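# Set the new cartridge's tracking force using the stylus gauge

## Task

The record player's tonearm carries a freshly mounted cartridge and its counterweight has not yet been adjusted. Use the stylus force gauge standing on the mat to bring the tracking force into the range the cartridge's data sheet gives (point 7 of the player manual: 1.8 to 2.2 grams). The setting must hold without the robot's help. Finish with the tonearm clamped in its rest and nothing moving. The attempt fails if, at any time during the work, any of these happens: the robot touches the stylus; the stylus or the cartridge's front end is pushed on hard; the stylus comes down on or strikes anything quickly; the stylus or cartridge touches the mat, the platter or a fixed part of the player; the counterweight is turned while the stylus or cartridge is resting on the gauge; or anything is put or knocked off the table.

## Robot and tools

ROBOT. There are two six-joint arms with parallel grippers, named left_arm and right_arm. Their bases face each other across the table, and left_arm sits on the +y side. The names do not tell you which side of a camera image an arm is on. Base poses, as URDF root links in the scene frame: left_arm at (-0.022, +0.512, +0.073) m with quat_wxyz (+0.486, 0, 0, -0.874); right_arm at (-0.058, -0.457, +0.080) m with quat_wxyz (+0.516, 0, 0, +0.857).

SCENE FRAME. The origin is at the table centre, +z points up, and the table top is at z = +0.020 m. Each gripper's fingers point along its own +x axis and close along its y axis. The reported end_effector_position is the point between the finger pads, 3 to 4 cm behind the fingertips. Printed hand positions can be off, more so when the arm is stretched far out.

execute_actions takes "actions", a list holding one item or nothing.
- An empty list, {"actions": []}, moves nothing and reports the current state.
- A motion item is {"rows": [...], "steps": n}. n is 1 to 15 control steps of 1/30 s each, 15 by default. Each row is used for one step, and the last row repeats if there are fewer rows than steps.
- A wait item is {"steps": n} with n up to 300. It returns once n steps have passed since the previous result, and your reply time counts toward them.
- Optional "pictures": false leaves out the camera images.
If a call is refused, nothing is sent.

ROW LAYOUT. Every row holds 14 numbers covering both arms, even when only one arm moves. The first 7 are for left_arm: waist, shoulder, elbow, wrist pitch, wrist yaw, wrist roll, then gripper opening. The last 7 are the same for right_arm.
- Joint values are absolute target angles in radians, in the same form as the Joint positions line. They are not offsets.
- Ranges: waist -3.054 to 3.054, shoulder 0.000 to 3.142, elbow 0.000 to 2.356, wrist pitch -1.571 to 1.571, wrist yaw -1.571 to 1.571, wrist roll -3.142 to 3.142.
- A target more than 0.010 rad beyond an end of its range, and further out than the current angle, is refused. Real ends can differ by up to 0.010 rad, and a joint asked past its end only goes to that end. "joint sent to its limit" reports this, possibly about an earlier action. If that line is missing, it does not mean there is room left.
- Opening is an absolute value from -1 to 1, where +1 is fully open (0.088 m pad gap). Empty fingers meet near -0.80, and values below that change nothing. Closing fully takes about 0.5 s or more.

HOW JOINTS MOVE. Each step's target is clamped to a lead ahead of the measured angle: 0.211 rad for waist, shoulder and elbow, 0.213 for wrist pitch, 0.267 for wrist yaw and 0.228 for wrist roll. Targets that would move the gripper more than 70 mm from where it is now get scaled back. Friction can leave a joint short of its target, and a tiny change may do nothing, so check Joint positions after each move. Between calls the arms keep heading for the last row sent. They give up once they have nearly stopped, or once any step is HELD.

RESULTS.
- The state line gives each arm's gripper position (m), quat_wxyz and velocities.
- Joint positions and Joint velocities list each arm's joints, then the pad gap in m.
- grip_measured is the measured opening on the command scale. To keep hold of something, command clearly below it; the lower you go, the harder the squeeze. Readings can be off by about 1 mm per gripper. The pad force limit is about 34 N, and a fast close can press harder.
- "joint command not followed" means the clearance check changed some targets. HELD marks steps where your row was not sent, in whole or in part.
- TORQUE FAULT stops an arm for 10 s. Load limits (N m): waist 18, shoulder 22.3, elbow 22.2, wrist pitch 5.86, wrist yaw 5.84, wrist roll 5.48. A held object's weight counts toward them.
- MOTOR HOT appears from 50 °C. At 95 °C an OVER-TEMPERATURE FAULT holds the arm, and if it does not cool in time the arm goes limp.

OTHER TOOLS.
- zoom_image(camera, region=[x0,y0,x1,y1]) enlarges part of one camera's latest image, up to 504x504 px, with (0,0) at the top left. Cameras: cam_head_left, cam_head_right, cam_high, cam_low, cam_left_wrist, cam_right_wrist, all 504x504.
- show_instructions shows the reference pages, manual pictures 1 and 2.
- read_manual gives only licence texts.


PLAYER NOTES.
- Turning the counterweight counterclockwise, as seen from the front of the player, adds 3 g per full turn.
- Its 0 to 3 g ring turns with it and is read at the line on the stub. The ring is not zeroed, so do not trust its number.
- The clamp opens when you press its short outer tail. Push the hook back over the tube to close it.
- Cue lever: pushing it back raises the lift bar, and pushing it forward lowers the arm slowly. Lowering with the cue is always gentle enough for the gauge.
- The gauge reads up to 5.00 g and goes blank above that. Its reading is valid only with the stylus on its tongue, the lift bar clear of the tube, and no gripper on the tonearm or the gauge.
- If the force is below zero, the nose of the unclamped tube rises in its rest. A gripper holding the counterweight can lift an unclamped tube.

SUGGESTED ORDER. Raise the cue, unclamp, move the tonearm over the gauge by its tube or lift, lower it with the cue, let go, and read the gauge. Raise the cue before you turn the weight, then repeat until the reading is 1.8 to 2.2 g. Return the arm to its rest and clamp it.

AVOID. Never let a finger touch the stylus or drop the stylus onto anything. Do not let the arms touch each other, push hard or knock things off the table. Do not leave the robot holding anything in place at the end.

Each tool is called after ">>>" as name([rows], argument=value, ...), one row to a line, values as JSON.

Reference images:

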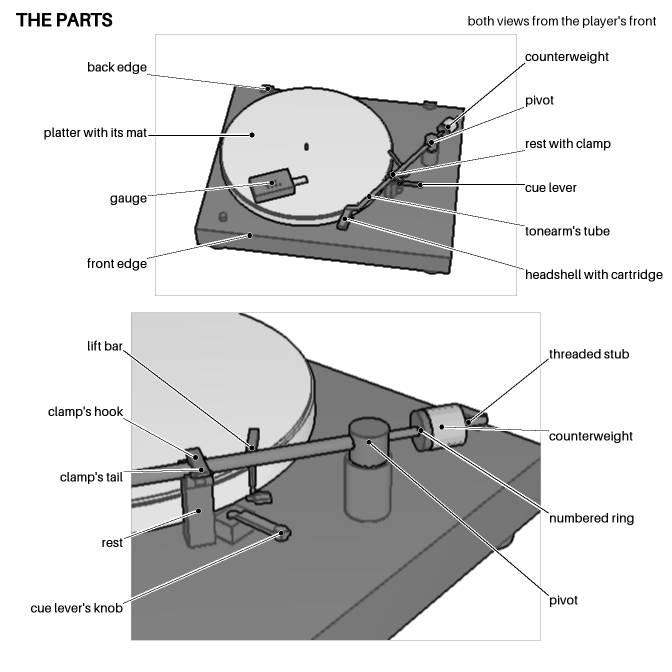

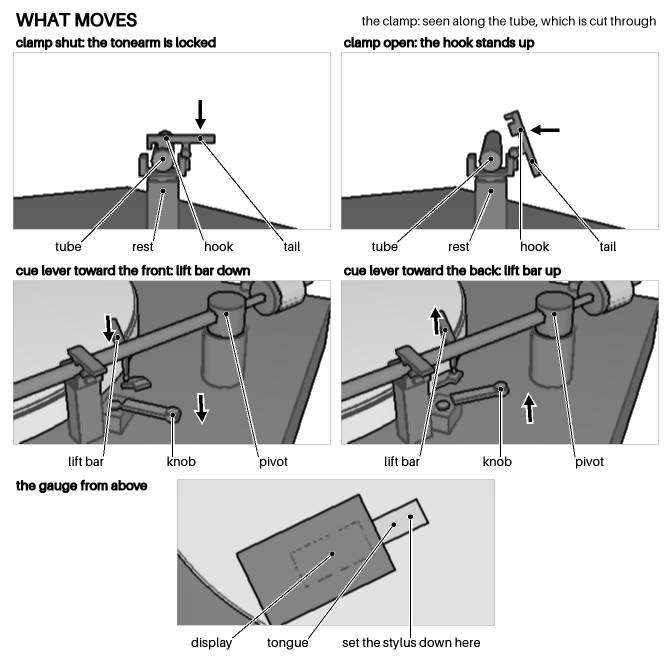

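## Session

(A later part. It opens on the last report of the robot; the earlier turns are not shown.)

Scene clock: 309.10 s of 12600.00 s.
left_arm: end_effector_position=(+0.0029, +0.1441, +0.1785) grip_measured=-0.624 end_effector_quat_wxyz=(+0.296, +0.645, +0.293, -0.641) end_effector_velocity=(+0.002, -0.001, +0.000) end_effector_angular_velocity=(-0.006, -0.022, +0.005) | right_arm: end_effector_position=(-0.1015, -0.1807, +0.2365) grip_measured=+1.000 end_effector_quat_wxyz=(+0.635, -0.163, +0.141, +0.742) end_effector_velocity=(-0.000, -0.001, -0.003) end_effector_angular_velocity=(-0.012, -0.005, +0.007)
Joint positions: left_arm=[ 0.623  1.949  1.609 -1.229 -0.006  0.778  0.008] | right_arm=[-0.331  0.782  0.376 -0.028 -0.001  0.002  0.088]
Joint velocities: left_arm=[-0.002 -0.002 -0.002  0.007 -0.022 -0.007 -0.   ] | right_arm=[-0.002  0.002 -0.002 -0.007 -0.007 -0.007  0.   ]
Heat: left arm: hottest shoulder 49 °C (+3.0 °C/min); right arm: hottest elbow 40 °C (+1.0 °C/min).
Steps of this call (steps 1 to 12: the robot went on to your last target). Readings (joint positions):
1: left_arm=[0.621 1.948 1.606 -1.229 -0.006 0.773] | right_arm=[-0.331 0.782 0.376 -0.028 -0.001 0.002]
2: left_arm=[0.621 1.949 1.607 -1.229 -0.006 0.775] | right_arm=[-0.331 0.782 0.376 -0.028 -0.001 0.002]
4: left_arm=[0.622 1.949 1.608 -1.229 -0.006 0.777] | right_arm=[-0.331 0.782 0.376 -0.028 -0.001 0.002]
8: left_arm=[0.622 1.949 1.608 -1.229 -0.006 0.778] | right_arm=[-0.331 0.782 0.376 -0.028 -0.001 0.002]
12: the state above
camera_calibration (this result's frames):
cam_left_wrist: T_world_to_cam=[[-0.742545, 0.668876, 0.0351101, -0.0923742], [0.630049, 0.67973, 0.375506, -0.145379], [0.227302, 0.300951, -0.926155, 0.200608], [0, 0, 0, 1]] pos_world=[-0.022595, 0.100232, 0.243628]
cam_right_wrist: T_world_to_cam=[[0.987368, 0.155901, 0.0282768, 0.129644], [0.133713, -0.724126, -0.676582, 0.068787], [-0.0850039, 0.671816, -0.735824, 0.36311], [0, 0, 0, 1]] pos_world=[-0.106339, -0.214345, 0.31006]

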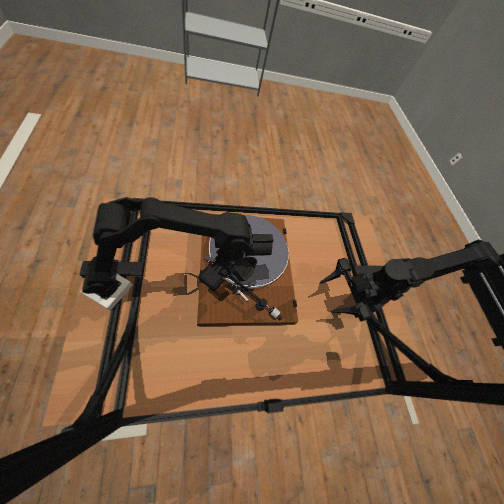

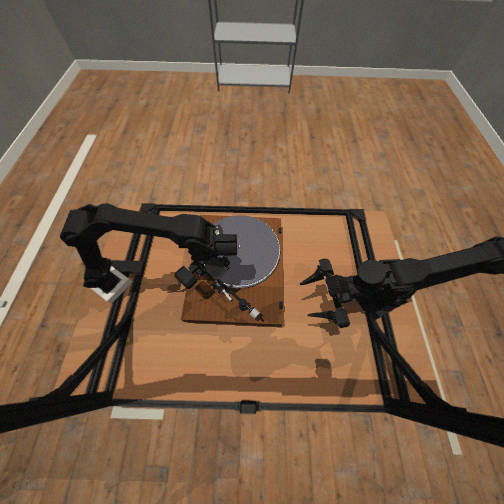

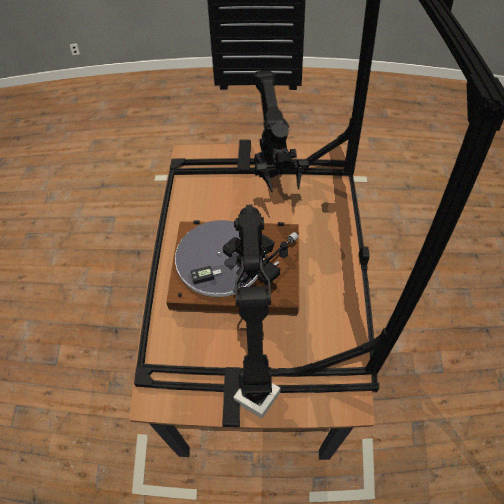

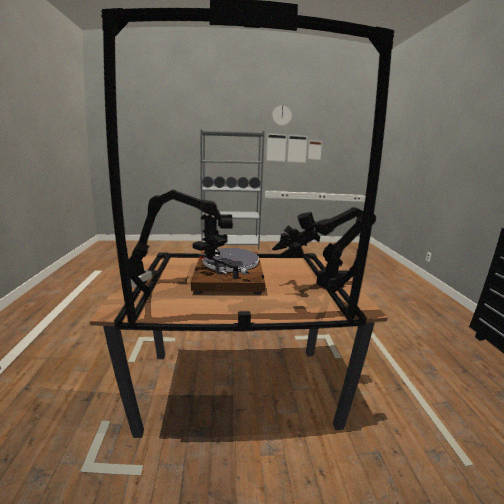

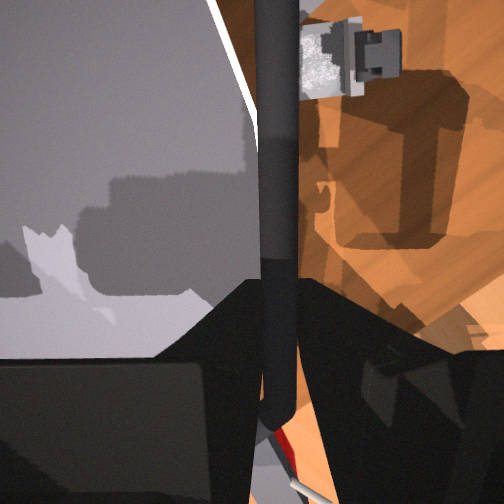

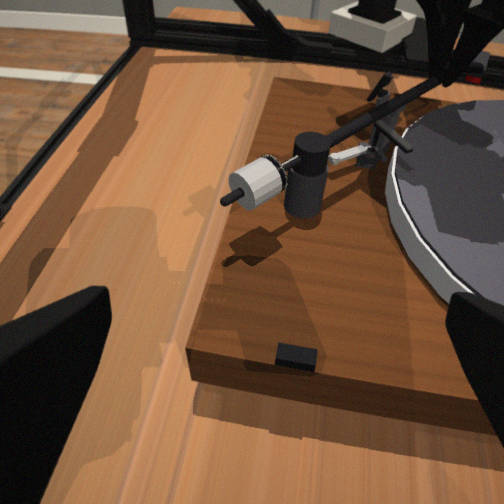

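>>> execute_actions([
  {"rows": [[0.6265,1.9596,1.624,-1.2335,-0.003,0.797,-0.68, -0.4,0.82,0.38,0.02,0,0,1],[0.6286,1.9633,1.629,-1.235,-0.003,0.808,-0.68, -0.45,0.86,0.39,0.07,0,0,1],[0.6306,1.967,1.634,-1.2365,-0.003,0.818,-0.68, -0.5,0.9,0.40,0.12,0,0,1],[0.6326,1.9705,1.639,-1.238,-0.003,0.829,-0.68, -0.55,0.94,0.41,0.17,0,0,1],[0.6347,1.974,1.644,-1.2395,-0.003,0.839,-0.68, -0.6,0.98,0.42,0.22,0,0,1],[0.6367,1.978,1.6495,-1.241,-0.003,0.85,-0.68, -0.65,1.02,0.43,0.27,0,0,1],[0.6387,1.9815,1.6545,-1.2425,-0.003,0.86,-0.68, -0.7,1.06,0.44,0.32,0,0,1],[0.6408,1.985,1.66,-1.244,-0.003,0.871,-0.68, -0.754,1.119,0.458,0.401,0,0,1],[0.6428,1.9887,1.665,-1.2455,-0.003,0.881,-0.68, -0.754,1.119,0.458,0.401,0,0,1],[0.6448,1.9923,1.67,-1.247,-0.003,0.892,-0.68, -0.754,1.119,0.458,0.401,0,0,1],[0.6469,1.996,1.675,-1.2485,-0.003,0.902,-0.68, -0.754,1.119,0.458,0.401,0,0,1],[0.6489,1.9996,1.68,-1.25,-0.003,0.913,-0.68, -0.754,1.119,0.458,0.401,0,0,1],[0.651,2.0032,1.685,-1.2515,-0.003,0.923,-0.68, -0.754,1.119,0.458,0.401,0,0,1],[0.653,2.0069,1.69,-1.253,-0.003,0.934,-0.68, -0.754,1.119,0.458,0.401,0,0,1],[0.655,2.0105,1.6954,-1.255,-0.003,0.944,-0.68, -0.754,1.119,0.458,0.401,0,0,1]], "steps": 15},
], pictures=false)

>>> execute_actions([
  {"rows": [[0.6566,2.0147,1.7016,-1.257,-0.003,0.954,-0.68, -0.754,1.119,0.458,0.401,0,0,1],[0.6583,2.0189,1.7077,-1.259,-0.003,0.964,-0.68, -0.754,1.119,0.458,0.401,0,0,1],[0.6599,2.0231,1.7139,-1.261,-0.003,0.973,-0.68, -0.754,1.119,0.458,0.401,0,0,1],[0.6615,2.0272,1.7201,-1.263,-0.003,0.983,-0.68, -0.754,1.119,0.458,0.401,0,0,1],[0.6631,2.0314,1.7263,-1.265,-0.003,0.993,-0.68, -0.754,1.119,0.458,0.401,0,0,1],[0.6648,2.0356,1.7324,-1.267,-0.003,1.003,-0.68, -0.754,1.119,0.458,0.401,0,0,1],[0.6664,2.0398,1.7386,-1.269,-0.003,1.013,-0.68, -0.754,1.119,0.458,0.401,0,0,1],[0.668,2.044,1.7448,-1.271,-0.003,1.022,-0.68, -0.754,1.119,0.458,0.401,0,0,1],[0.6696,2.0482,1.751,-1.273,-0.003,1.032,-0.68, -0.754,1.119,0.458,0.401,0,0,1],[0.6713,2.0524,1.7571,-1.275,-0.003,1.042,-0.68, -0.754,1.119,0.458,0.401,0,0,1],[0.6729,2.0566,1.7633,-1.277,-0.003,1.052,-0.68, -0.754,1.119,0.458,0.401,0,0,1],[0.6745,2.0607,1.7695,-1.279,-0.003,1.062,-0.68, -0.754,1.119,0.458,0.401,0,0,1],[0.6761,2.0649,1.7757,-1.281,-0.003,1.071,-0.68, -0.754,1.119,0.458,0.401,0,0,1],[0.6778,2.0691,1.7818,-1.283,-0.003,1.081,-0.68, -0.754,1.119,0.458,0.401,0,0,1],[0.6794,2.0733,1.788,-1.2845,-0.003,1.091,-0.68, -0.754,1.119,0.458,0.401,0,0,1]], "steps": 15},
], pictures=false)

>>> execute_actions([
  {"steps": 20},
])

Scene clock: 328.13 s of 12600.00 s.
left_arm: end_effector_position=(+0.0148, +0.1332, +0.1792) grip_measured=-0.624 end_effector_quat_wxyz=(+0.264, +0.658, +0.259, -0.655) end_effector_velocity=(+0.029, -0.023, +0.003) end_effector_angular_velocity=(+0.002, -0.023, -0.239) | right_arm: end_effector_position=(+0.0299, -0.1260, +0.2574) grip_measured=+1.000 end_effector_quat_wxyz=(+0.786, -0.083, +0.109, +0.603) end_effector_velocity=(+0.019, +0.008, -0.000) end_effector_angular_velocity=(+0.034, -0.014, -0.042)
Joint positions: left_arm=[ 0.652  1.993  1.673 -1.245 -0.006  0.908  0.008] | right_arm=[-0.746  1.108  0.445  0.388  0.001  0.002  0.088]
Joint velocities: left_arm=[ 0.061  0.1    0.154 -0.051 -0.022  0.3   -0.   ] | right_arm=[-0.051  0.076  0.002  0.11  -0.007 -0.007  0.   ]
Heat: left arm: hottest shoulder 49 °C (+2.0 °C/min); right arm: hottest elbow 40 °C (+1.0 °C/min).
Steps of this call (steps 1 to 15: the robot went on to your last target; steps 16 to 90: nothing new was sent; then 15.53 s passed at rest; steps 91 to 105: all 15 steps of this action). Readings (joint positions):
91: left_arm=[0.624 1.950 1.611 -1.229 -0.006 0.780] | right_arm=[-0.340 0.788 0.375 -0.018 -0.003 0.002]
92: left_arm=[0.625 1.951 1.612 -1.229 -0.006 0.784] | right_arm=[-0.366 0.803 0.376 0.007 -0.003 0.002]
94: left_arm=[0.628 1.956 1.619 -1.231 -0.006 0.800] | right_arm=[-0.442 0.858 0.382 0.077 -0.002 0.002]
98: left_arm=[0.637 1.969 1.637 -1.236 -0.006 0.838] | right_arm=[-0.630 1.008 0.415 0.261 -0.001 0.002]
105: the state above

Scene clock: 328.63 s of 12600.00 s.
left_arm: end_effector_position=(+0.0269, +0.1191, +0.1796) grip_measured=-0.624 end_effector_quat_wxyz=(+0.225, +0.673, +0.219, -0.670) end_effector_velocity=(+0.020, -0.024, +0.003) end_effector_angular_velocity=(+0.013, +0.007, -0.239) | right_arm: end_effector_position=(+0.0320, -0.1253, +0.2582) grip_measured=+1.000 end_effector_quat_wxyz=(+0.787, -0.081, +0.107, +0.602) end_effector_velocity=(-0.004, +0.001, -0.001) end_effector_angular_velocity=(-0.010, -0.009, +0.039)
Joint positions: left_arm=[ 0.679  2.054  1.764 -1.274 -0.007  1.055  0.008] | right_arm=[-0.752  1.114  0.446  0.399  0.     0.002  0.088]
Joint velocities: left_arm=[ 0.046  0.12   0.188 -0.081  0.007  0.286 -0.   ] | right_arm=[-0.002  0.002  0.002 -0.007 -0.037 -0.022  0.   ]
Heat: left arm: hottest shoulder 49 °C (+2.0 °C/min); right arm: hottest elbow 40 °C (+1.0 °C/min).
Steps of this call (steps 1 to 15: all 15 steps of this action). Readings (joint positions):
1: left_arm=[0.654 1.997 1.678 -1.247 -0.006 0.918] | right_arm=[-0.748 1.110 0.445 0.391 0.000 0.002]
2: left_arm=[0.656 2.001 1.684 -1.248 -0.006 0.929] | right_arm=[-0.749 1.111 0.445 0.393 0.000 0.002]
4: left_arm=[0.660 2.009 1.696 -1.252 -0.006 0.948] | right_arm=[-0.750 1.113 0.445 0.396 0.000 0.002]
8: left_arm=[0.667 2.025 1.720 -1.260 -0.007 0.988] | right_arm=[-0.751 1.113 0.446 0.398 0.000 0.002]
15: the state above

Scene clock: 329.30 s of 12600.00 s.
left_arm: end_effector_position=(+0.0287, +0.1168, +0.1797) grip_measured=-0.624 end_effector_quat_wxyz=(+0.218, +0.676, +0.212, -0.672) end_effector_velocity=(-0.000, +0.002, -0.002) end_effector_angular_velocity=(+0.013, -0.006, -0.010) | right_arm: end_effector_position=(+0.0320, -0.1253, +0.2582) grip_measured=+1.000 end_effector_quat_wxyz=(+0.787, -0.081, +0.107, +0.602) end_effector_velocity=(-0.000, +0.000, -0.001) end_effector_angular_velocity=(-0.008, -0.003, +0.007)
Joint positions: left_arm=[ 0.683  2.064  1.779 -1.278 -0.007  1.08   0.008] | right_arm=[-0.752  1.114  0.446  0.399  0.     0.002  0.088]
Joint velocities: left_arm=[-0.002  0.002 -0.002 -0.007 -0.007  0.007 -0.   ] | right_arm=[-0.002  0.002  0.002 -0.007 -0.007 -0.007  0.   ]
Heat: left arm: hottest shoulder 49 °C (+2.0 °C/min); right arm: hottest elbow 40 °C (+1.0 °C/min).
Steps of this call (steps 1 to 20: the robot went on to your last target). Readings (joint positions):
1: left_arm=[0.680 2.057 1.769 -1.275 -0.007 1.064] | right_arm=[-0.752 1.114 0.446 0.399 0.000 0.002]
2: left_arm=[0.681 2.060 1.772 -1.276 -0.007 1.069] | right_arm=[-0.752 1.114 0.446 0.399 0.000 0.002]
4: left_arm=[0.682 2.062 1.776 -1.277 -0.007 1.074] | right_arm=[-0.752 1.114 0.446 0.399 0.000 0.002]
8: left_arm=[0.683 2.064 1.778 -1.277 -0.007 1.078] | right_arm=[-0.752 1.114 0.446 0.399 0.000 0.002]
20: the state above
camera_calibration (this result's frames):
cam_left_wrist: T_world_to_cam=[[-0.560809, 0.827382, 0.0305386, -0.0778811], [0.773763, 0.510628, 0.374899, -0.127847], [0.294591, 0.233876, -0.926562, 0.210099], [0, 0, 0, 1]] pos_world=[-0.00664608, 0.0805826, 0.244978]
cam_right_wrist: T_world_to_cam=[[0.963397, -0.266553, 0.028566, -0.063574], [-0.142216, -0.5985, -0.788399, 0.159157], [0.227247, 0.755478, -0.614501, 0.322422], [0, 0, 0, 1]] pos_world=[0.0106123, -0.165273, 0.325424]

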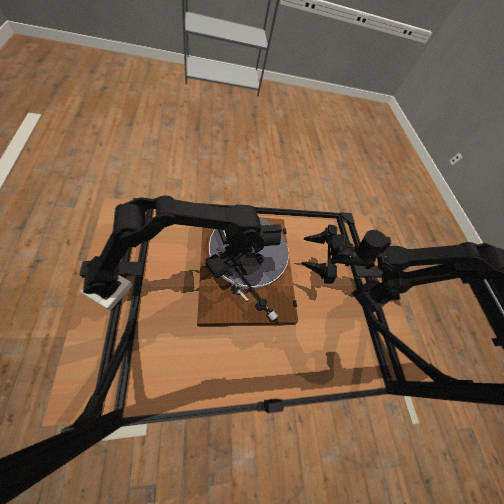

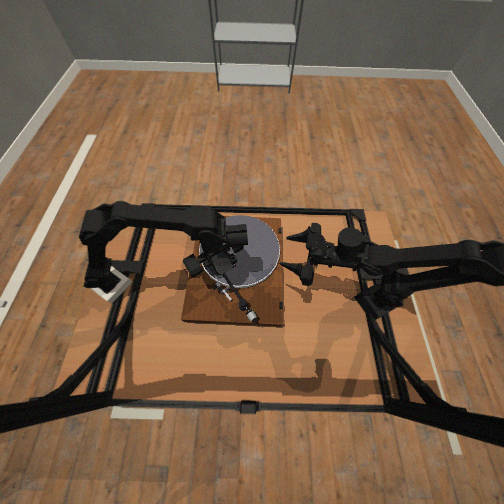

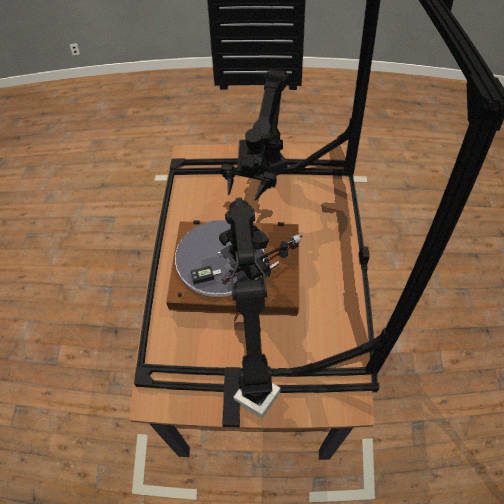

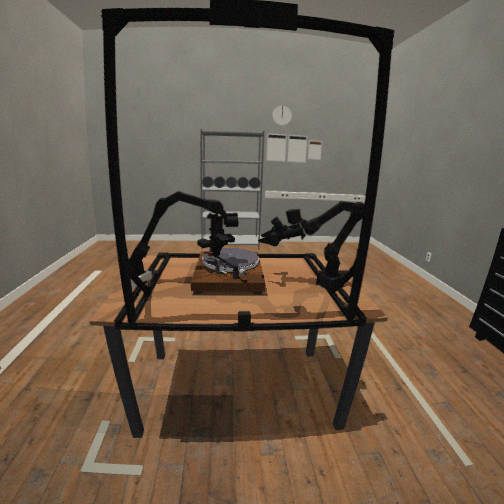

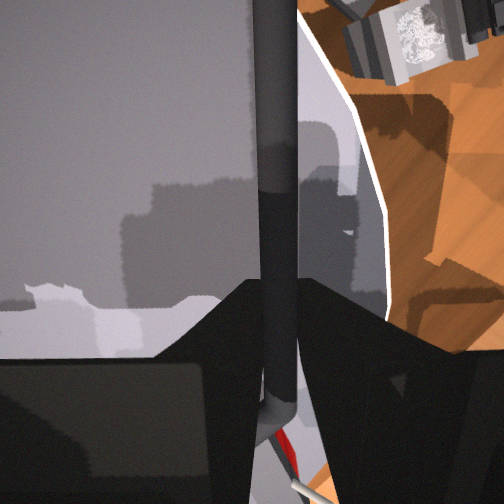

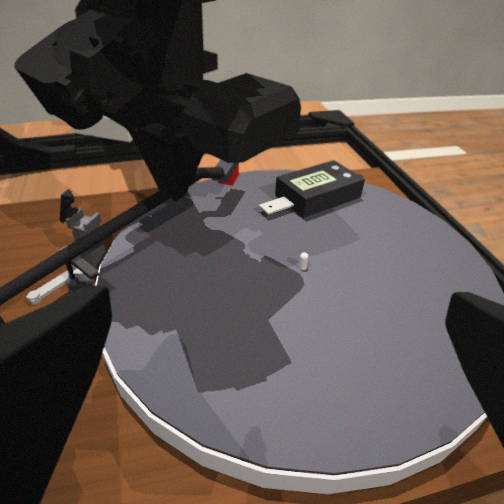

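>>> execute_actions([
  {"rows": [[0.684,2.0787,1.7964,-1.2877,-0.003,1.100,-0.68, -0.754,1.119,0.458,0.401,0,0,1],[0.6852,2.0841,1.8048,-1.291,-0.003,1.1095,-0.68, -0.754,1.119,0.458,0.401,0,0,1],[0.6863,2.0894,1.8132,-1.2942,-0.003,1.119,-0.68, -0.754,1.119,0.458,0.401,0,0,1],[0.6875,2.0948,1.8216,-1.2974,-0.003,1.128,-0.68, -0.754,1.119,0.458,0.401,0,0,1],[0.6886,2.1002,1.83,-1.3007,-0.003,1.137,-0.68, -0.754,1.119,0.458,0.401,0,0,1],[0.6898,2.1056,1.8384,-1.3039,-0.003,1.147,-0.68, -0.754,1.119,0.458,0.401,0,0,1],[0.6909,2.111,1.8468,-1.3071,-0.003,1.156,-0.68, -0.754,1.119,0.458,0.401,0,0,1],[0.692,2.1163,1.8552,-1.3104,-0.003,1.165,-0.68, -0.754,1.119,0.458,0.401,0,0,1],[0.6932,2.1217,1.8636,-1.3136,-0.003,1.174,-0.68, -0.754,1.119,0.458,0.401,0,0,1],[0.6943,2.1271,1.872,-1.3168,-0.003,1.184,-0.68, -0.754,1.119,0.458,0.401,0,0,1],[0.6955,2.1325,1.8804,-1.3201,-0.003,1.193,-0.68, -0.754,1.119,0.458,0.401,0,0,1],[0.6966,2.1379,1.8888,-1.3233,-0.003,1.202,-0.68, -0.754,1.119,0.458,0.401,0,0,1],[0.6977,2.1432,1.8972,-1.3265,-0.003,1.211,-0.68, -0.754,1.119,0.458,0.401,0,0,1],[0.6989,2.1486,1.9056,-1.3298,-0.003,1.221,-0.68, -0.754,1.119,0.458,0.401,0,0,1],[0.70,2.154,1.914,-1.333,-0.003,1.23,-0.68, -0.754,1.119,0.458,0.401,0,0,1]], "steps": 15},
], pictures=false)

>>> execute_actions([
  {"steps": 20},
])

Scene clock: 344.73 s of 12600.00 s.
left_arm: end_effector_position=(+0.0378, +0.1029, +0.1807) grip_measured=-0.624 end_effector_quat_wxyz=(+0.183, +0.686, +0.179, -0.681) end_effector_velocity=(+0.019, -0.028, +0.004) end_effector_angular_velocity=(+0.017, -0.021, -0.244) | right_arm: end_effector_position=(+0.0320, -0.1252, +0.2582) grip_measured=+1.000 end_effector_quat_wxyz=(+0.787, -0.081, +0.107, +0.602) end_effector_velocity=(-0.002, -0.000, +0.002) end_effector_angular_velocity=(+0.005, +0.008, +0.008)
Joint positions: left_arm=[ 0.7    2.13   1.884 -1.319 -0.007  1.198  0.008] | right_arm=[-0.752  1.114  0.446  0.399  0.     0.002  0.088]
Joint velocities: left_arm=[ 0.027  0.149  0.247 -0.11  -0.022  0.271 -0.   ] | right_arm=[ 0.002 -0.007  0.002 -0.007 -0.007  0.007  0.   ]
Heat: left arm: hottest shoulder 49 °C (+2.0 °C/min); right arm: hottest elbow 41 °C (+2.0 °C/min).
Steps of this call (steps 1 to 15: the robot went on to your last target; steps 16 to 90: nothing new was sent; then 11.93 s passed at rest; steps 91 to 105: all 15 steps of this action). Readings (joint positions):
91: left_arm=[0.683 2.065 1.781 -1.279 -0.007 1.081] | right_arm=[-0.752 1.114 0.446 0.399 0.000 0.002]
92: left_arm=[0.683 2.067 1.784 -1.281 -0.007 1.085] | right_arm=[-0.752 1.114 0.446 0.399 0.000 0.002]
94: left_arm=[0.686 2.075 1.796 -1.285 -0.007 1.100] | right_arm=[-0.752 1.114 0.446 0.399 0.000 0.002]
98: left_arm=[0.691 2.094 1.826 -1.297 -0.007 1.134] | right_arm=[-0.752 1.114 0.446 0.399 0.000 0.002]
105: the state above

Scene clock: 345.40 s of 12600.00 s.
left_arm: end_effector_position=(+0.0393, +0.1003, +0.1808) grip_measured=-0.624 end_effector_quat_wxyz=(+0.176, +0.687, +0.172, -0.683) end_effector_velocity=(+0.004, +0.001, -0.001) end_effector_angular_velocity=(+0.001, -0.022, +0.010) | right_arm: end_effector_position=(+0.0320, -0.1252, +0.2584) grip_measured=+1.000 end_effector_quat_wxyz=(+0.787, -0.081, +0.107, +0.602) end_effector_velocity=(+0.002, -0.001, -0.002) end_effector_angular_velocity=(-0.006, +0.007, -0.011)
Joint positions: left_arm=[ 0.703  2.143  1.905 -1.327 -0.007  1.219  0.008] | right_arm=[-0.752  1.114  0.447  0.399  0.     0.002  0.088]
Joint velocities: left_arm=[ 0.002 -0.002 -0.007  0.007 -0.022 -0.007 -0.   ] | right_arm=[-0.002 -0.002 -0.002 -0.007  0.007  0.007  0.   ]
Heat: left arm: hottest shoulder 49 °C (+2.0 °C/min); right arm: hottest elbow 41 °C (+2.0 °C/min).
Steps of this call (steps 1 to 20: the robot went on to your last target). Readings (joint positions):
1: left_arm=[0.701 2.135 1.891 -1.321 -0.007 1.205] | right_arm=[-0.752 1.114 0.446 0.399 0.000 0.002]
2: left_arm=[0.702 2.138 1.895 -1.323 -0.007 1.210] | right_arm=[-0.752 1.114 0.446 0.399 0.000 0.002]
4: left_arm=[0.703 2.141 1.900 -1.325 -0.007 1.215] | right_arm=[-0.752 1.114 0.446 0.399 0.000 0.002]
8: left_arm=[0.703 2.143 1.904 -1.326 -0.007 1.218] | right_arm=[-0.752 1.114 0.446 0.399 0.000 0.002]
20: the state above
camera_calibration (this result's frames):
cam_left_wrist: T_world_to_cam=[[-0.458284, 0.888187, 0.033158, -0.0689403], [0.82884, 0.413597, 0.376779, -0.120796], [0.320936, 0.200155, -0.92571, 0.214047], [0, 0, 0, 1]] pos_world=[-0.000169247, 0.0683502, 0.245944]
cam_right_wrist: T_world_to_cam=[[0.963394, -0.266564, 0.0285642, -0.0635802], [-0.142137, -0.59821, -0.788633, 0.159513], [0.227308, 0.755704, -0.6142, 0.322381], [0, 0, 0, 1]] pos_world=[0.0106456, -0.165151, 0.32562]

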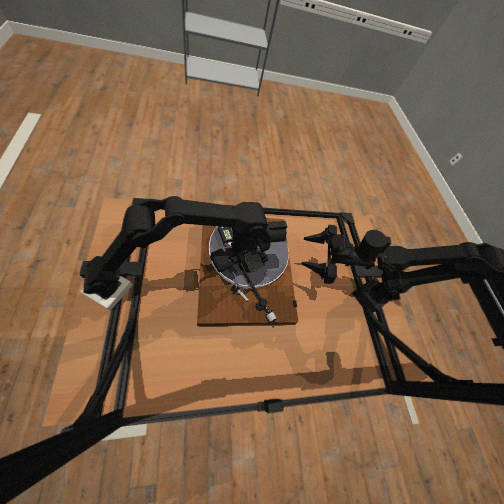

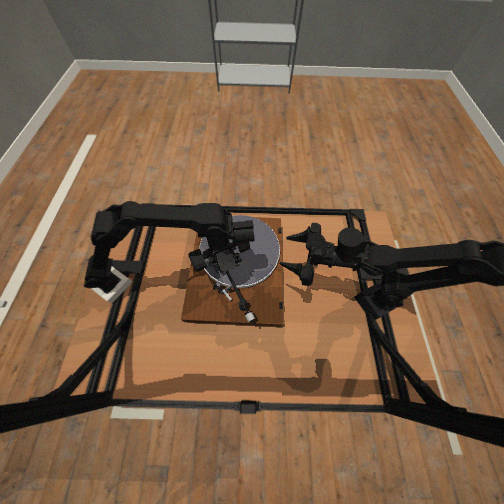

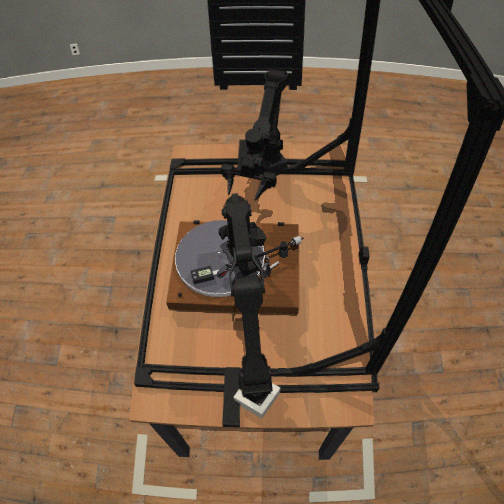

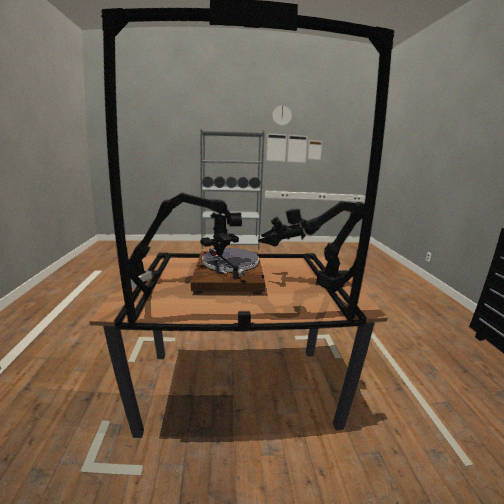

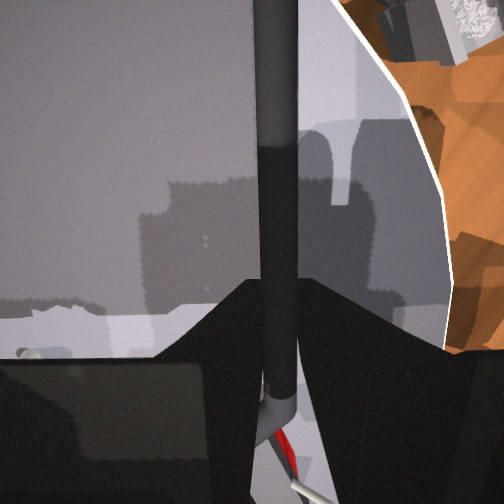

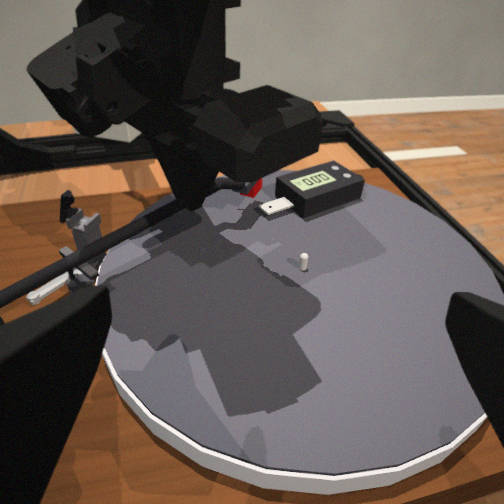

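>>> execute_actions([
  {"rows": [[0.702,2.145,1.895,-1.322,-0.003,1.221,-0.68, -0.754,1.119,0.458,0.401,0,0,1],[0.702,2.145,1.891,-1.318,-0.003,1.221,-0.68, -0.754,1.119,0.458,0.401,0,0,1],[0.702,2.145,1.887,-1.314,-0.003,1.221,-0.68, -0.754,1.119,0.458,0.401,0,0,1],[0.702,2.145,1.883,-1.31,-0.003,1.221,-0.68, -0.754,1.119,0.458,0.401,0,0,1],[0.702,2.145,1.879,-1.306,-0.003,1.221,-0.68, -0.754,1.119,0.458,0.401,0,0,1],[0.702,2.145,1.875,-1.302,-0.003,1.221,-0.68, -0.754,1.119,0.458,0.401,0,0,1],[0.702,2.145,1.871,-1.298,-0.003,1.221,-0.68, -0.754,1.119,0.458,0.401,0,0,1],[0.702,2.145,1.867,-1.294,-0.003,1.221,-0.68, -0.754,1.119,0.458,0.401,0,0,1],[0.702,2.145,1.863,-1.29,-0.003,1.221,-0.68, -0.754,1.119,0.458,0.401,0,0,1],[0.702,2.145,1.859,-1.287,-0.003,1.221,-0.68, -0.754,1.119,0.458,0.401,0,0,1],[0.702,2.145,1.855,-1.285,-0.003,1.221,-0.68, -0.754,1.119,0.458,0.401,0,0,1]], "steps": 15},
], pictures=false)

>>> execute_actions([
  {"steps": 12},
])

>>> zoom_image(camera="cam_right_wrist", region=[180, 130, 380, 260])

Scene clock: 354.50 s of 12600.00 s.
left_arm: end_effector_position=(+0.0403, +0.0995, +0.1749) grip_measured=-0.624 end_effector_quat_wxyz=(+0.180, +0.685, +0.171, -0.685) end_effector_velocity=(+0.002, +0.003, +0.002) end_effector_angular_velocity=(-0.004, -0.023, +0.020) | right_arm: end_effector_position=(+0.0321, -0.1251, +0.2584) grip_measured=+1.000 end_effector_quat_wxyz=(+0.788, -0.081, +0.107, +0.601) end_effector_velocity=(-0.001, -0.001, -0.002) end_effector_angular_velocity=(-0.012, -0.017, +0.010)
Joint positions: left_arm=[ 0.707  2.14   1.876 -1.294 -0.002  1.219  0.008] | right_arm=[-0.752  1.115  0.447  0.399  0.     0.002  0.088]
Joint velocities: left_arm=[-0.002 -0.017 -0.017  0.007 -0.022 -0.022  0.   ] | right_arm=[-0.002 -0.002 -0.002 -0.007 -0.007 -0.022  0.   ]
Heat: left arm: hottest shoulder 50 °C (+3.0 °C/min); right arm: hottest elbow 41 °C (+2.0 °C/min). Fold the left arm in close to its base before you think long.
MOTOR HOT: a motor of the left arm reached 50 °C. Now the hottest motor of the left arm, joint 2 (shoulder), reports 50 °C. The temperature limit of the motors' drives, at which the controller stops that arm, is 95 °C. To cool a motor, set the load down, stop pushing, or move to a pose that needs little force.
Steps of this call (steps 1 to 15: the robot went on to your last target; steps 16 to 90: nothing new was sent; then 5.60 s passed at rest; steps 91 to 105: all 15 steps of this action). Readings (joint positions):
91: left_arm=[0.703 2.144 1.905 -1.327 -0.007 1.219] | right_arm=[-0.752 1.114 0.447 0.399 0.000 0.002]
92: left_arm=[0.703 2.144 1.905 -1.327 -0.007 1.219] | right_arm=[-0.752 1.114 0.447 0.399 0.000 0.002]
94: left_arm=[0.703 2.144 1.902 -1.323 -0.007 1.219] | right_arm=[-0.752 1.114 0.447 0.399 0.000 0.002]
98: left_arm=[0.706 2.144 1.891 -1.308 -0.004 1.219] | right_arm=[-0.752 1.114 0.447 0.399 0.000 0.002]
105: the state above

Scene clock: 354.90 s of 12600.00 s.
left_arm: end_effector_position=(+0.0403, +0.0995, +0.1745) grip_measured=-0.624 end_effector_quat_wxyz=(+0.180, +0.685, +0.171, -0.685) end_effector_velocity=(+0.000, -0.001, -0.002) end_effector_angular_velocity=(-0.001, -0.008, +0.005) | right_arm: end_effector_position=(+0.0321, -0.1251, +0.2584) grip_measured=+1.000 end_effector_quat_wxyz=(+0.788, -0.081, +0.107, +0.601) end_effector_velocity=(+0.002, -0.000, -0.000) end_effector_angular_velocity=(-0.004, -0.023, -0.004)
Joint positions: left_arm=[ 0.707  2.139  1.874 -1.292 -0.002  1.219  0.008] | right_arm=[-0.752  1.115  0.447  0.399  0.     0.001  0.088]
Joint velocities: left_arm=[-0.002  0.002 -0.002  0.007 -0.007 -0.007 -0.   ] | right_arm=[-0.002  0.002 -0.002  0.007  0.007 -0.022  0.   ]
Heat: left arm: hottest shoulder 50 °C (+2.0 °C/min); right arm: hottest elbow 41 °C (+2.0 °C/min). Fold the left arm in close to its base before you think long.
MOTOR HOT: still on. Now the hottest motor of the left arm, joint 2 (shoulder), reports 50 °C; a drive's own limit is 95 °C.
Steps of this call (steps 1 to 12: the robot went on to your last target). Readings (joint positions):
1: left_arm=[0.707 2.140 1.875 -1.293 -0.002 1.219] | right_arm=[-0.752 1.115 0.447 0.399 0.000 0.002]
2: left_arm=[0.707 2.139 1.875 -1.293 -0.002 1.219] | right_arm=[-0.752 1.115 0.447 0.399 0.000 0.002]
4: left_arm=[0.707 2.139 1.874 -1.292 -0.002 1.219] | right_arm=[-0.752 1.115 0.447 0.399 0.000 0.002]
8: left_arm=[0.707 2.139 1.874 -1.292 -0.002 1.219] | right_arm=[-0.752 1.115 0.447 0.399 0.000 0.001]
12: the state above
camera_calibration (this result's frames):
cam_left_wrist: T_world_to_cam=[[-0.461533, 0.886721, 0.0267032, -0.0661873], [0.828495, 0.420076, 0.370313, -0.118471], [0.317147, 0.193035, -0.928523, 0.209415], [0, 0, 0, 1]] pos_world=[0.00118954, 0.0680319, 0.240085]
cam_right_wrist: T_world_to_cam=[[0.963309, -0.266831, 0.0289319, -0.0638378], [-0.142025, -0.598246, -0.788626, 0.159591], [0.227738, 0.755581, -0.614193, 0.322303], [0, 0, 0, 1]] pos_world=[0.0107607, -0.165086, 0.32566]

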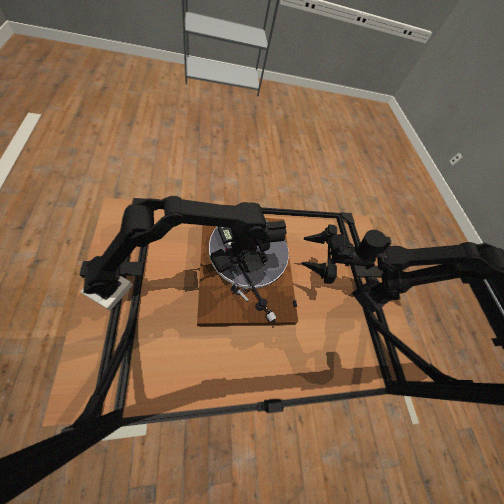

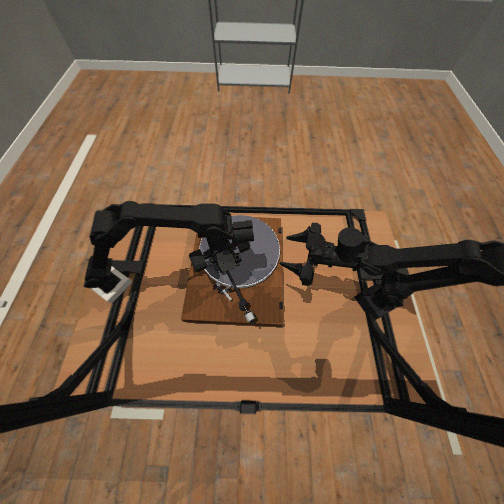

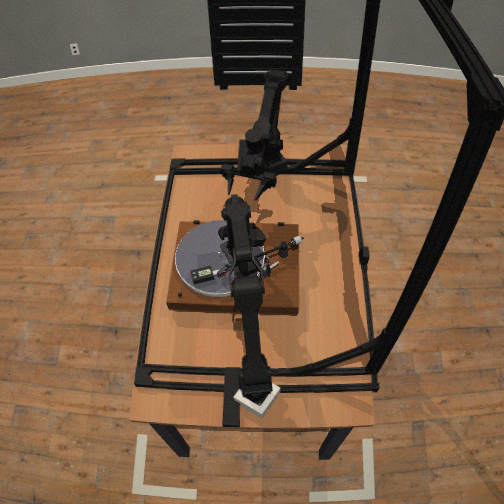

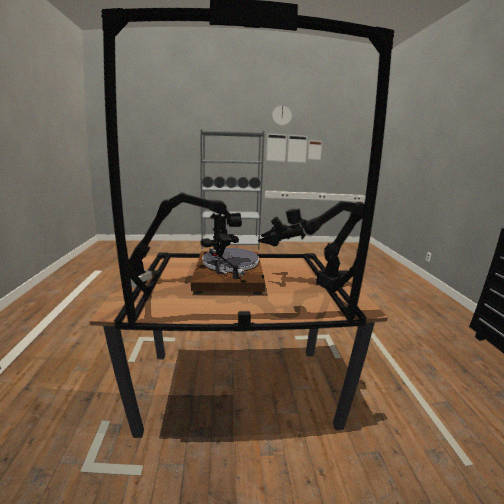

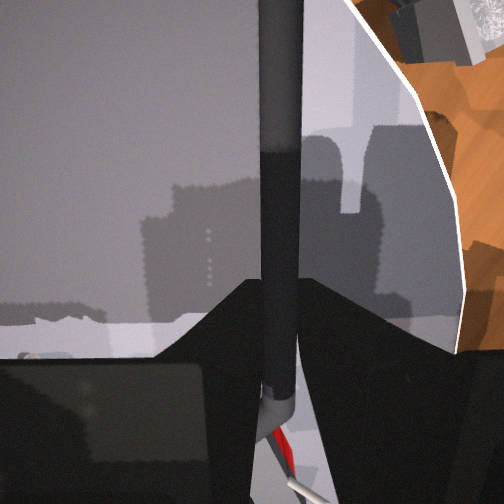

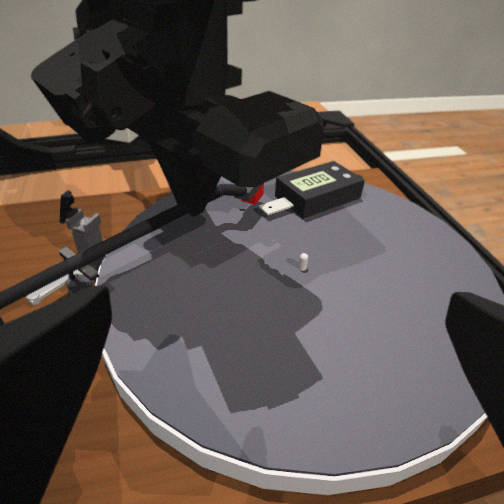

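Region (180, 130, 380, 260) of cam_right_wrist's 504x504 image, scaled by 2.520, with more detail than that image has; it fills the top 328 rows of this view, and the rest is white.

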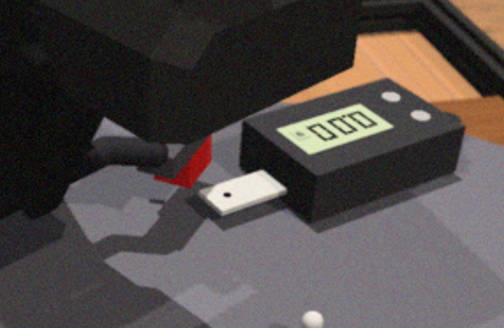

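>>> execute_actions([
  {"rows": [[0.707,2.139,1.876,-1.293,-0.002,1.219,-0.66, -0.754,1.119,0.458,0.401,0,0,1],[0.707,2.139,1.876,-1.293,-0.002,1.219,-0.63, -0.754,1.119,0.458,0.401,0,0,1],[0.707,2.139,1.876,-1.293,-0.002,1.219,-0.6, -0.754,1.119,0.458,0.401,0,0,1],[0.707,2.139,1.876,-1.293,-0.002,1.219,-0.55, -0.754,1.119,0.458,0.401,0,0,1],[0.707,2.139,1.876,-1.293,-0.002,1.219,-0.45, -0.754,1.119,0.458,0.401,0,0,1],[0.707,2.139,1.876,-1.293,-0.002,1.219,-0.3, -0.754,1.119,0.458,0.401,0,0,1],[0.707,2.139,1.876,-1.293,-0.002,1.219,-0.1, -0.754,1.119,0.458,0.401,0,0,1],[0.707,2.139,1.876,-1.293,-0.002,1.219,0.2, -0.754,1.119,0.458,0.401,0,0,1]], "steps": 15},
], pictures=false)

>>> execute_actions([
  {"rows": [[0.707,2.139,1.92,-1.34,-0.002,1.219,0.2, -0.754,1.119,0.458,0.401,0,0,1],[0.707,2.139,1.96,-1.385,-0.002,1.219,0.2, -0.754,1.119,0.458,0.401,0,0,1],[0.707,2.139,2.0,-1.43,-0.002,1.219,0.2, -0.754,1.119,0.458,0.401,0,0,1],[0.707,2.139,2.05,-1.48,-0.002,1.219,0.2, -0.754,1.119,0.458,0.401,0,0,1],[0.707,2.139,2.1,-1.53,-0.002,1.219,0.6, -0.754,1.119,0.458,0.401,0,0,1],[0.707,2.139,2.13,-1.56,-0.002,1.219,1, -0.754,1.119,0.458,0.401,0,0,1]], "steps": 15},
], pictures=false)

>>> execute_actions([
  {"steps": 15},
])

Scene clock: 363.30 s of 12600.00 s.
left_arm: end_effector_position=(+0.0404, +0.0996, +0.1746) grip_measured=+0.169 end_effector_quat_wxyz=(+0.180, +0.686, +0.171, -0.684) end_effector_velocity=(-0.001, +0.005, +0.002) end_effector_angular_velocity=(+0.018, -0.005, +0.005) | right_arm: end_effector_position=(+0.0322, -0.1250, +0.2586) grip_measured=+1.000 end_effector_quat_wxyz=(+0.788, -0.081, +0.107, +0.601) end_effector_velocity=(-0.001, -0.001, -0.006) end_effector_angular_velocity=(-0.018, -0.000, +0.007)
Joint positions: left_arm=[ 0.707  2.139  1.873 -1.292 -0.003  1.22   0.047] | right_arm=[-0.752  1.115  0.447  0.399  0.     0.001  0.088]
Joint velocities: left_arm=[-0.002 -0.007 -0.002 -0.022 -0.007 -0.007  0.017] | right_arm=[-0.002  0.002 -0.007 -0.007 -0.007 -0.007  0.   ]
Heat: left arm: hottest shoulder 50 °C (+2.0 °C/min); right arm: hottest elbow 42 °C (+2.0 °C/min). Fold the left arm in close to its base before you think long.
MOTOR HOT: still on. Now the hottest motor of the left arm, joint 2 (shoulder), reports 50 °C; a drive's own limit is 95 °C.
Steps of this call (steps 1 to 15: the robot went on to your last target; steps 16 to 90: nothing new was sent; then 4.90 s passed at rest; steps 91 to 105: all 15 steps of this action). Readings (joint positions):
91: left_arm=[0.707 2.138 1.873 -1.290 -0.003 1.220] | right_arm=[-0.752 1.115 0.447 0.399 0.000 0.001]
92: left_arm=[0.707 2.138 1.873 -1.290 -0.003 1.220] | right_arm=[-0.752 1.115 0.447 0.399 0.000 0.001]
94: left_arm=[0.707 2.138 1.873 -1.290 -0.003 1.220] | right_arm=[-0.752 1.115 0.447 0.399 0.000 0.001]
98: left_arm=[0.707 2.139 1.873 -1.291 -0.003 1.220] | right_arm=[-0.752 1.115 0.447 0.399 0.000 0.001]
105: the state above

Scene clock: 363.80 s of 12600.00 s.
left_arm: end_effector_position=(+0.0389, +0.1098, +0.2376) grip_measured=+0.979 end_effector_quat_wxyz=(+0.175, +0.686, +0.176, -0.684) end_effector_velocity=(-0.001, +0.005, -0.002) end_effector_angular_velocity=(+0.028, -0.003, +0.005) | right_arm: end_effector_position=(+0.0322, -0.1250, +0.2586) grip_measured=+1.000 end_effector_quat_wxyz=(+0.788, -0.081, +0.107, +0.601) end_effector_velocity=(-0.001, -0.001, -0.002) end_effector_angular_velocity=(-0.008, -0.003, +0.007)
Joint positions: left_arm=[ 0.707  2.134  2.118 -1.555 -0.003  1.22   0.087] | right_arm=[-0.752  1.115  0.447  0.399  0.     0.001  0.088]
Joint velocities: left_arm=[-0.002  0.002 -0.002 -0.022 -0.007 -0.007  0.01 ] | right_arm=[-0.002 -0.002 -0.002 -0.007 -0.007 -0.007  0.   ]
Heat: left arm: hottest shoulder 50 °C (+2.0 °C/min); right arm: hottest elbow 42 °C (+2.0 °C/min). Fold the left arm in close to its base before you think long.
MOTOR HOT: still on. Now the hottest motor of the left arm, joint 2 (shoulder), reports 50 °C; a drive's own limit is 95 °C.
Steps of this call (steps 1 to 15: all 15 steps of this action). Readings (joint positions):
1: left_arm=[0.707 2.139 1.881 -1.303 -0.003 1.220] | right_arm=[-0.752 1.115 0.447 0.399 0.000 0.001]
2: left_arm=[0.707 2.140 1.896 -1.327 -0.003 1.220] | right_arm=[-0.752 1.115 0.447 0.399 0.000 0.001]
4: left_arm=[0.707 2.143 1.948 -1.393 -0.003 1.220] | right_arm=[-0.752 1.115 0.447 0.399 0.000 0.001]
8: left_arm=[0.707 2.141 2.081 -1.514 -0.003 1.220] | right_arm=[-0.752 1.115 0.447 0.399 0.000 0.001]
15: the state above

Scene clock: 364.30 s of 12600.00 s.
left_arm: end_effector_position=(+0.0388, +0.1102, +0.2380) grip_measured=+0.997 end_effector_quat_wxyz=(+0.175, +0.686, +0.176, -0.684) end_effector_velocity=(-0.000, +0.002, +0.002) end_effector_angular_velocity=(+0.003, -0.007, +0.005) | right_arm: end_effector_position=(+0.0322, -0.1250, +0.2586) grip_measured=+1.000 end_effector_quat_wxyz=(+0.788, -0.081, +0.107, +0.601) end_effector_velocity=(-0.000, -0.000, +0.001) end_effector_angular_velocity=(+0.006, -0.007, +0.007)
Joint positions: left_arm=[ 0.707  2.134  2.119 -1.558 -0.003  1.219  0.088] | right_arm=[-0.752  1.115  0.447  0.399  0.     0.001  0.088]
Joint velocities: left_arm=[-0.002 -0.007 -0.002 -0.007 -0.007 -0.007 -0.   ] | right_arm=[-0.002 -0.002 -0.002  0.007 -0.007 -0.007  0.   ]
Heat: left arm: hottest shoulder 51 °C (+2.0 °C/min); right arm: hottest elbow 42 °C (+2.0 °C/min). Fold the left arm in close to its base before you think long.
MOTOR HOT: still on. Now the hottest motor of the left arm, joint 2 (shoulder), reports 51 °C; a drive's own limit is 95 °C.
Steps of this call (steps 1 to 15: the robot went on to your last target). Readings (joint positions):
1: left_arm=[0.707 2.134 2.118 -1.556 -0.003 1.220] | right_arm=[-0.752 1.115 0.447 0.399 0.000 0.001]
2: left_arm=[0.707 2.134 2.118 -1.556 -0.003 1.220] | right_arm=[-0.752 1.115 0.447 0.399 0.000 0.001]
4: left_arm=[0.707 2.134 2.119 -1.557 -0.003 1.219] | right_arm=[-0.752 1.115 0.447 0.399 0.000 0.001]
8: left_arm=[0.707 2.134 2.119 -1.558 -0.003 1.219] | right_arm=[-0.752 1.115 0.447 0.399 0.000 0.001]
15: the state above
All arms were judged still, so your last target was given up. Only a new action makes them travel on or press farther. Fingers that are still opening or closing keep moving.
camera_calibration (this result's frames):
cam_left_wrist: T_world_to_cam=[[-0.461483, 0.88619, 0.0412454, -0.0814653], [0.829085, 0.41427, 0.375497, -0.145822], [0.315675, 0.207482, -0.925905, 0.264557], [0, 0, 0, 1]] pos_world=[-0.000210068, 0.0777127, 0.303071]
cam_right_wrist: T_world_to_cam=[[0.963306, -0.266842, 0.0289302, -0.0638432], [-0.141946, -0.597956, -0.78886, 0.159856], [0.2278, 0.755807, -0.613892, 0.322306], [0, 0, 0, 1]] pos_world=[0.0107702, -0.165051, 0.325811]

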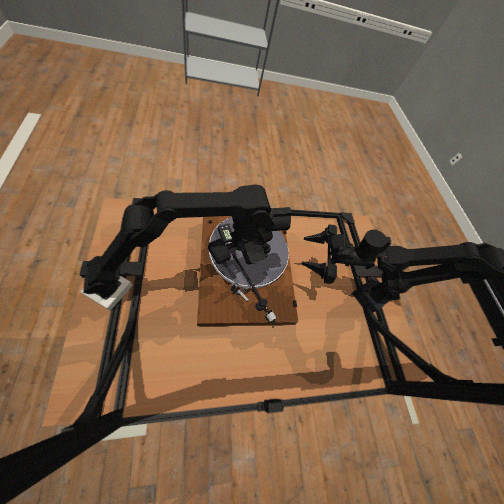

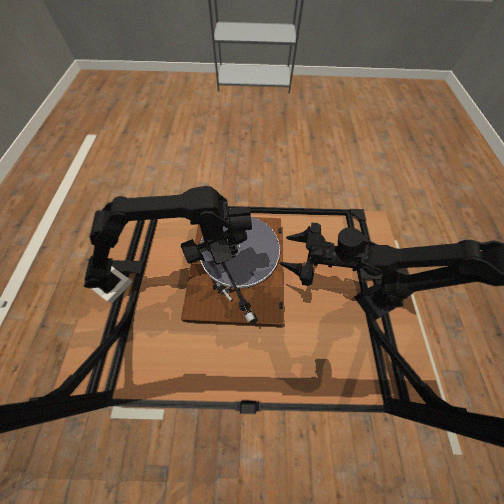

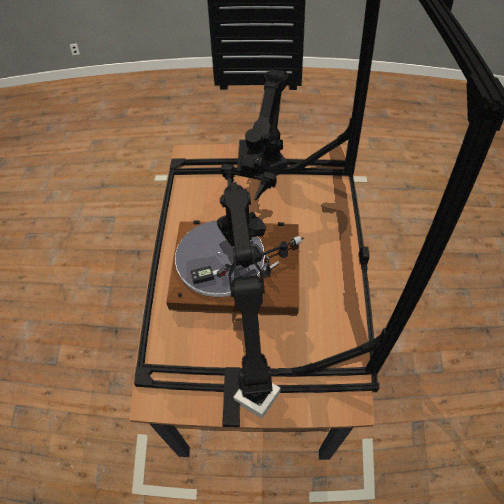

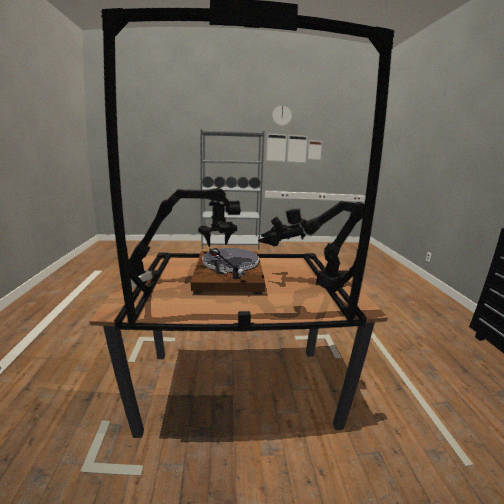

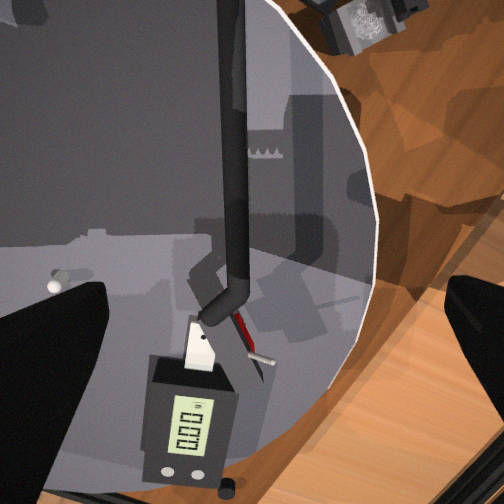

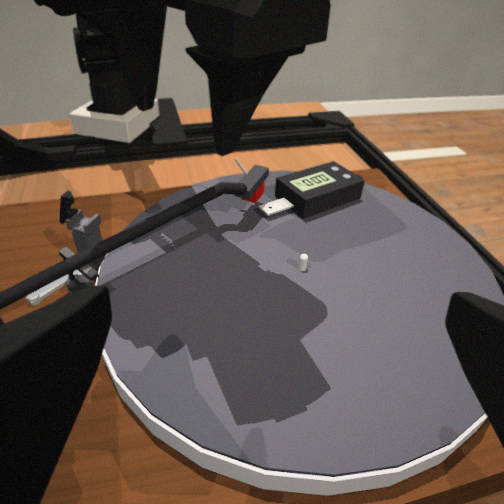

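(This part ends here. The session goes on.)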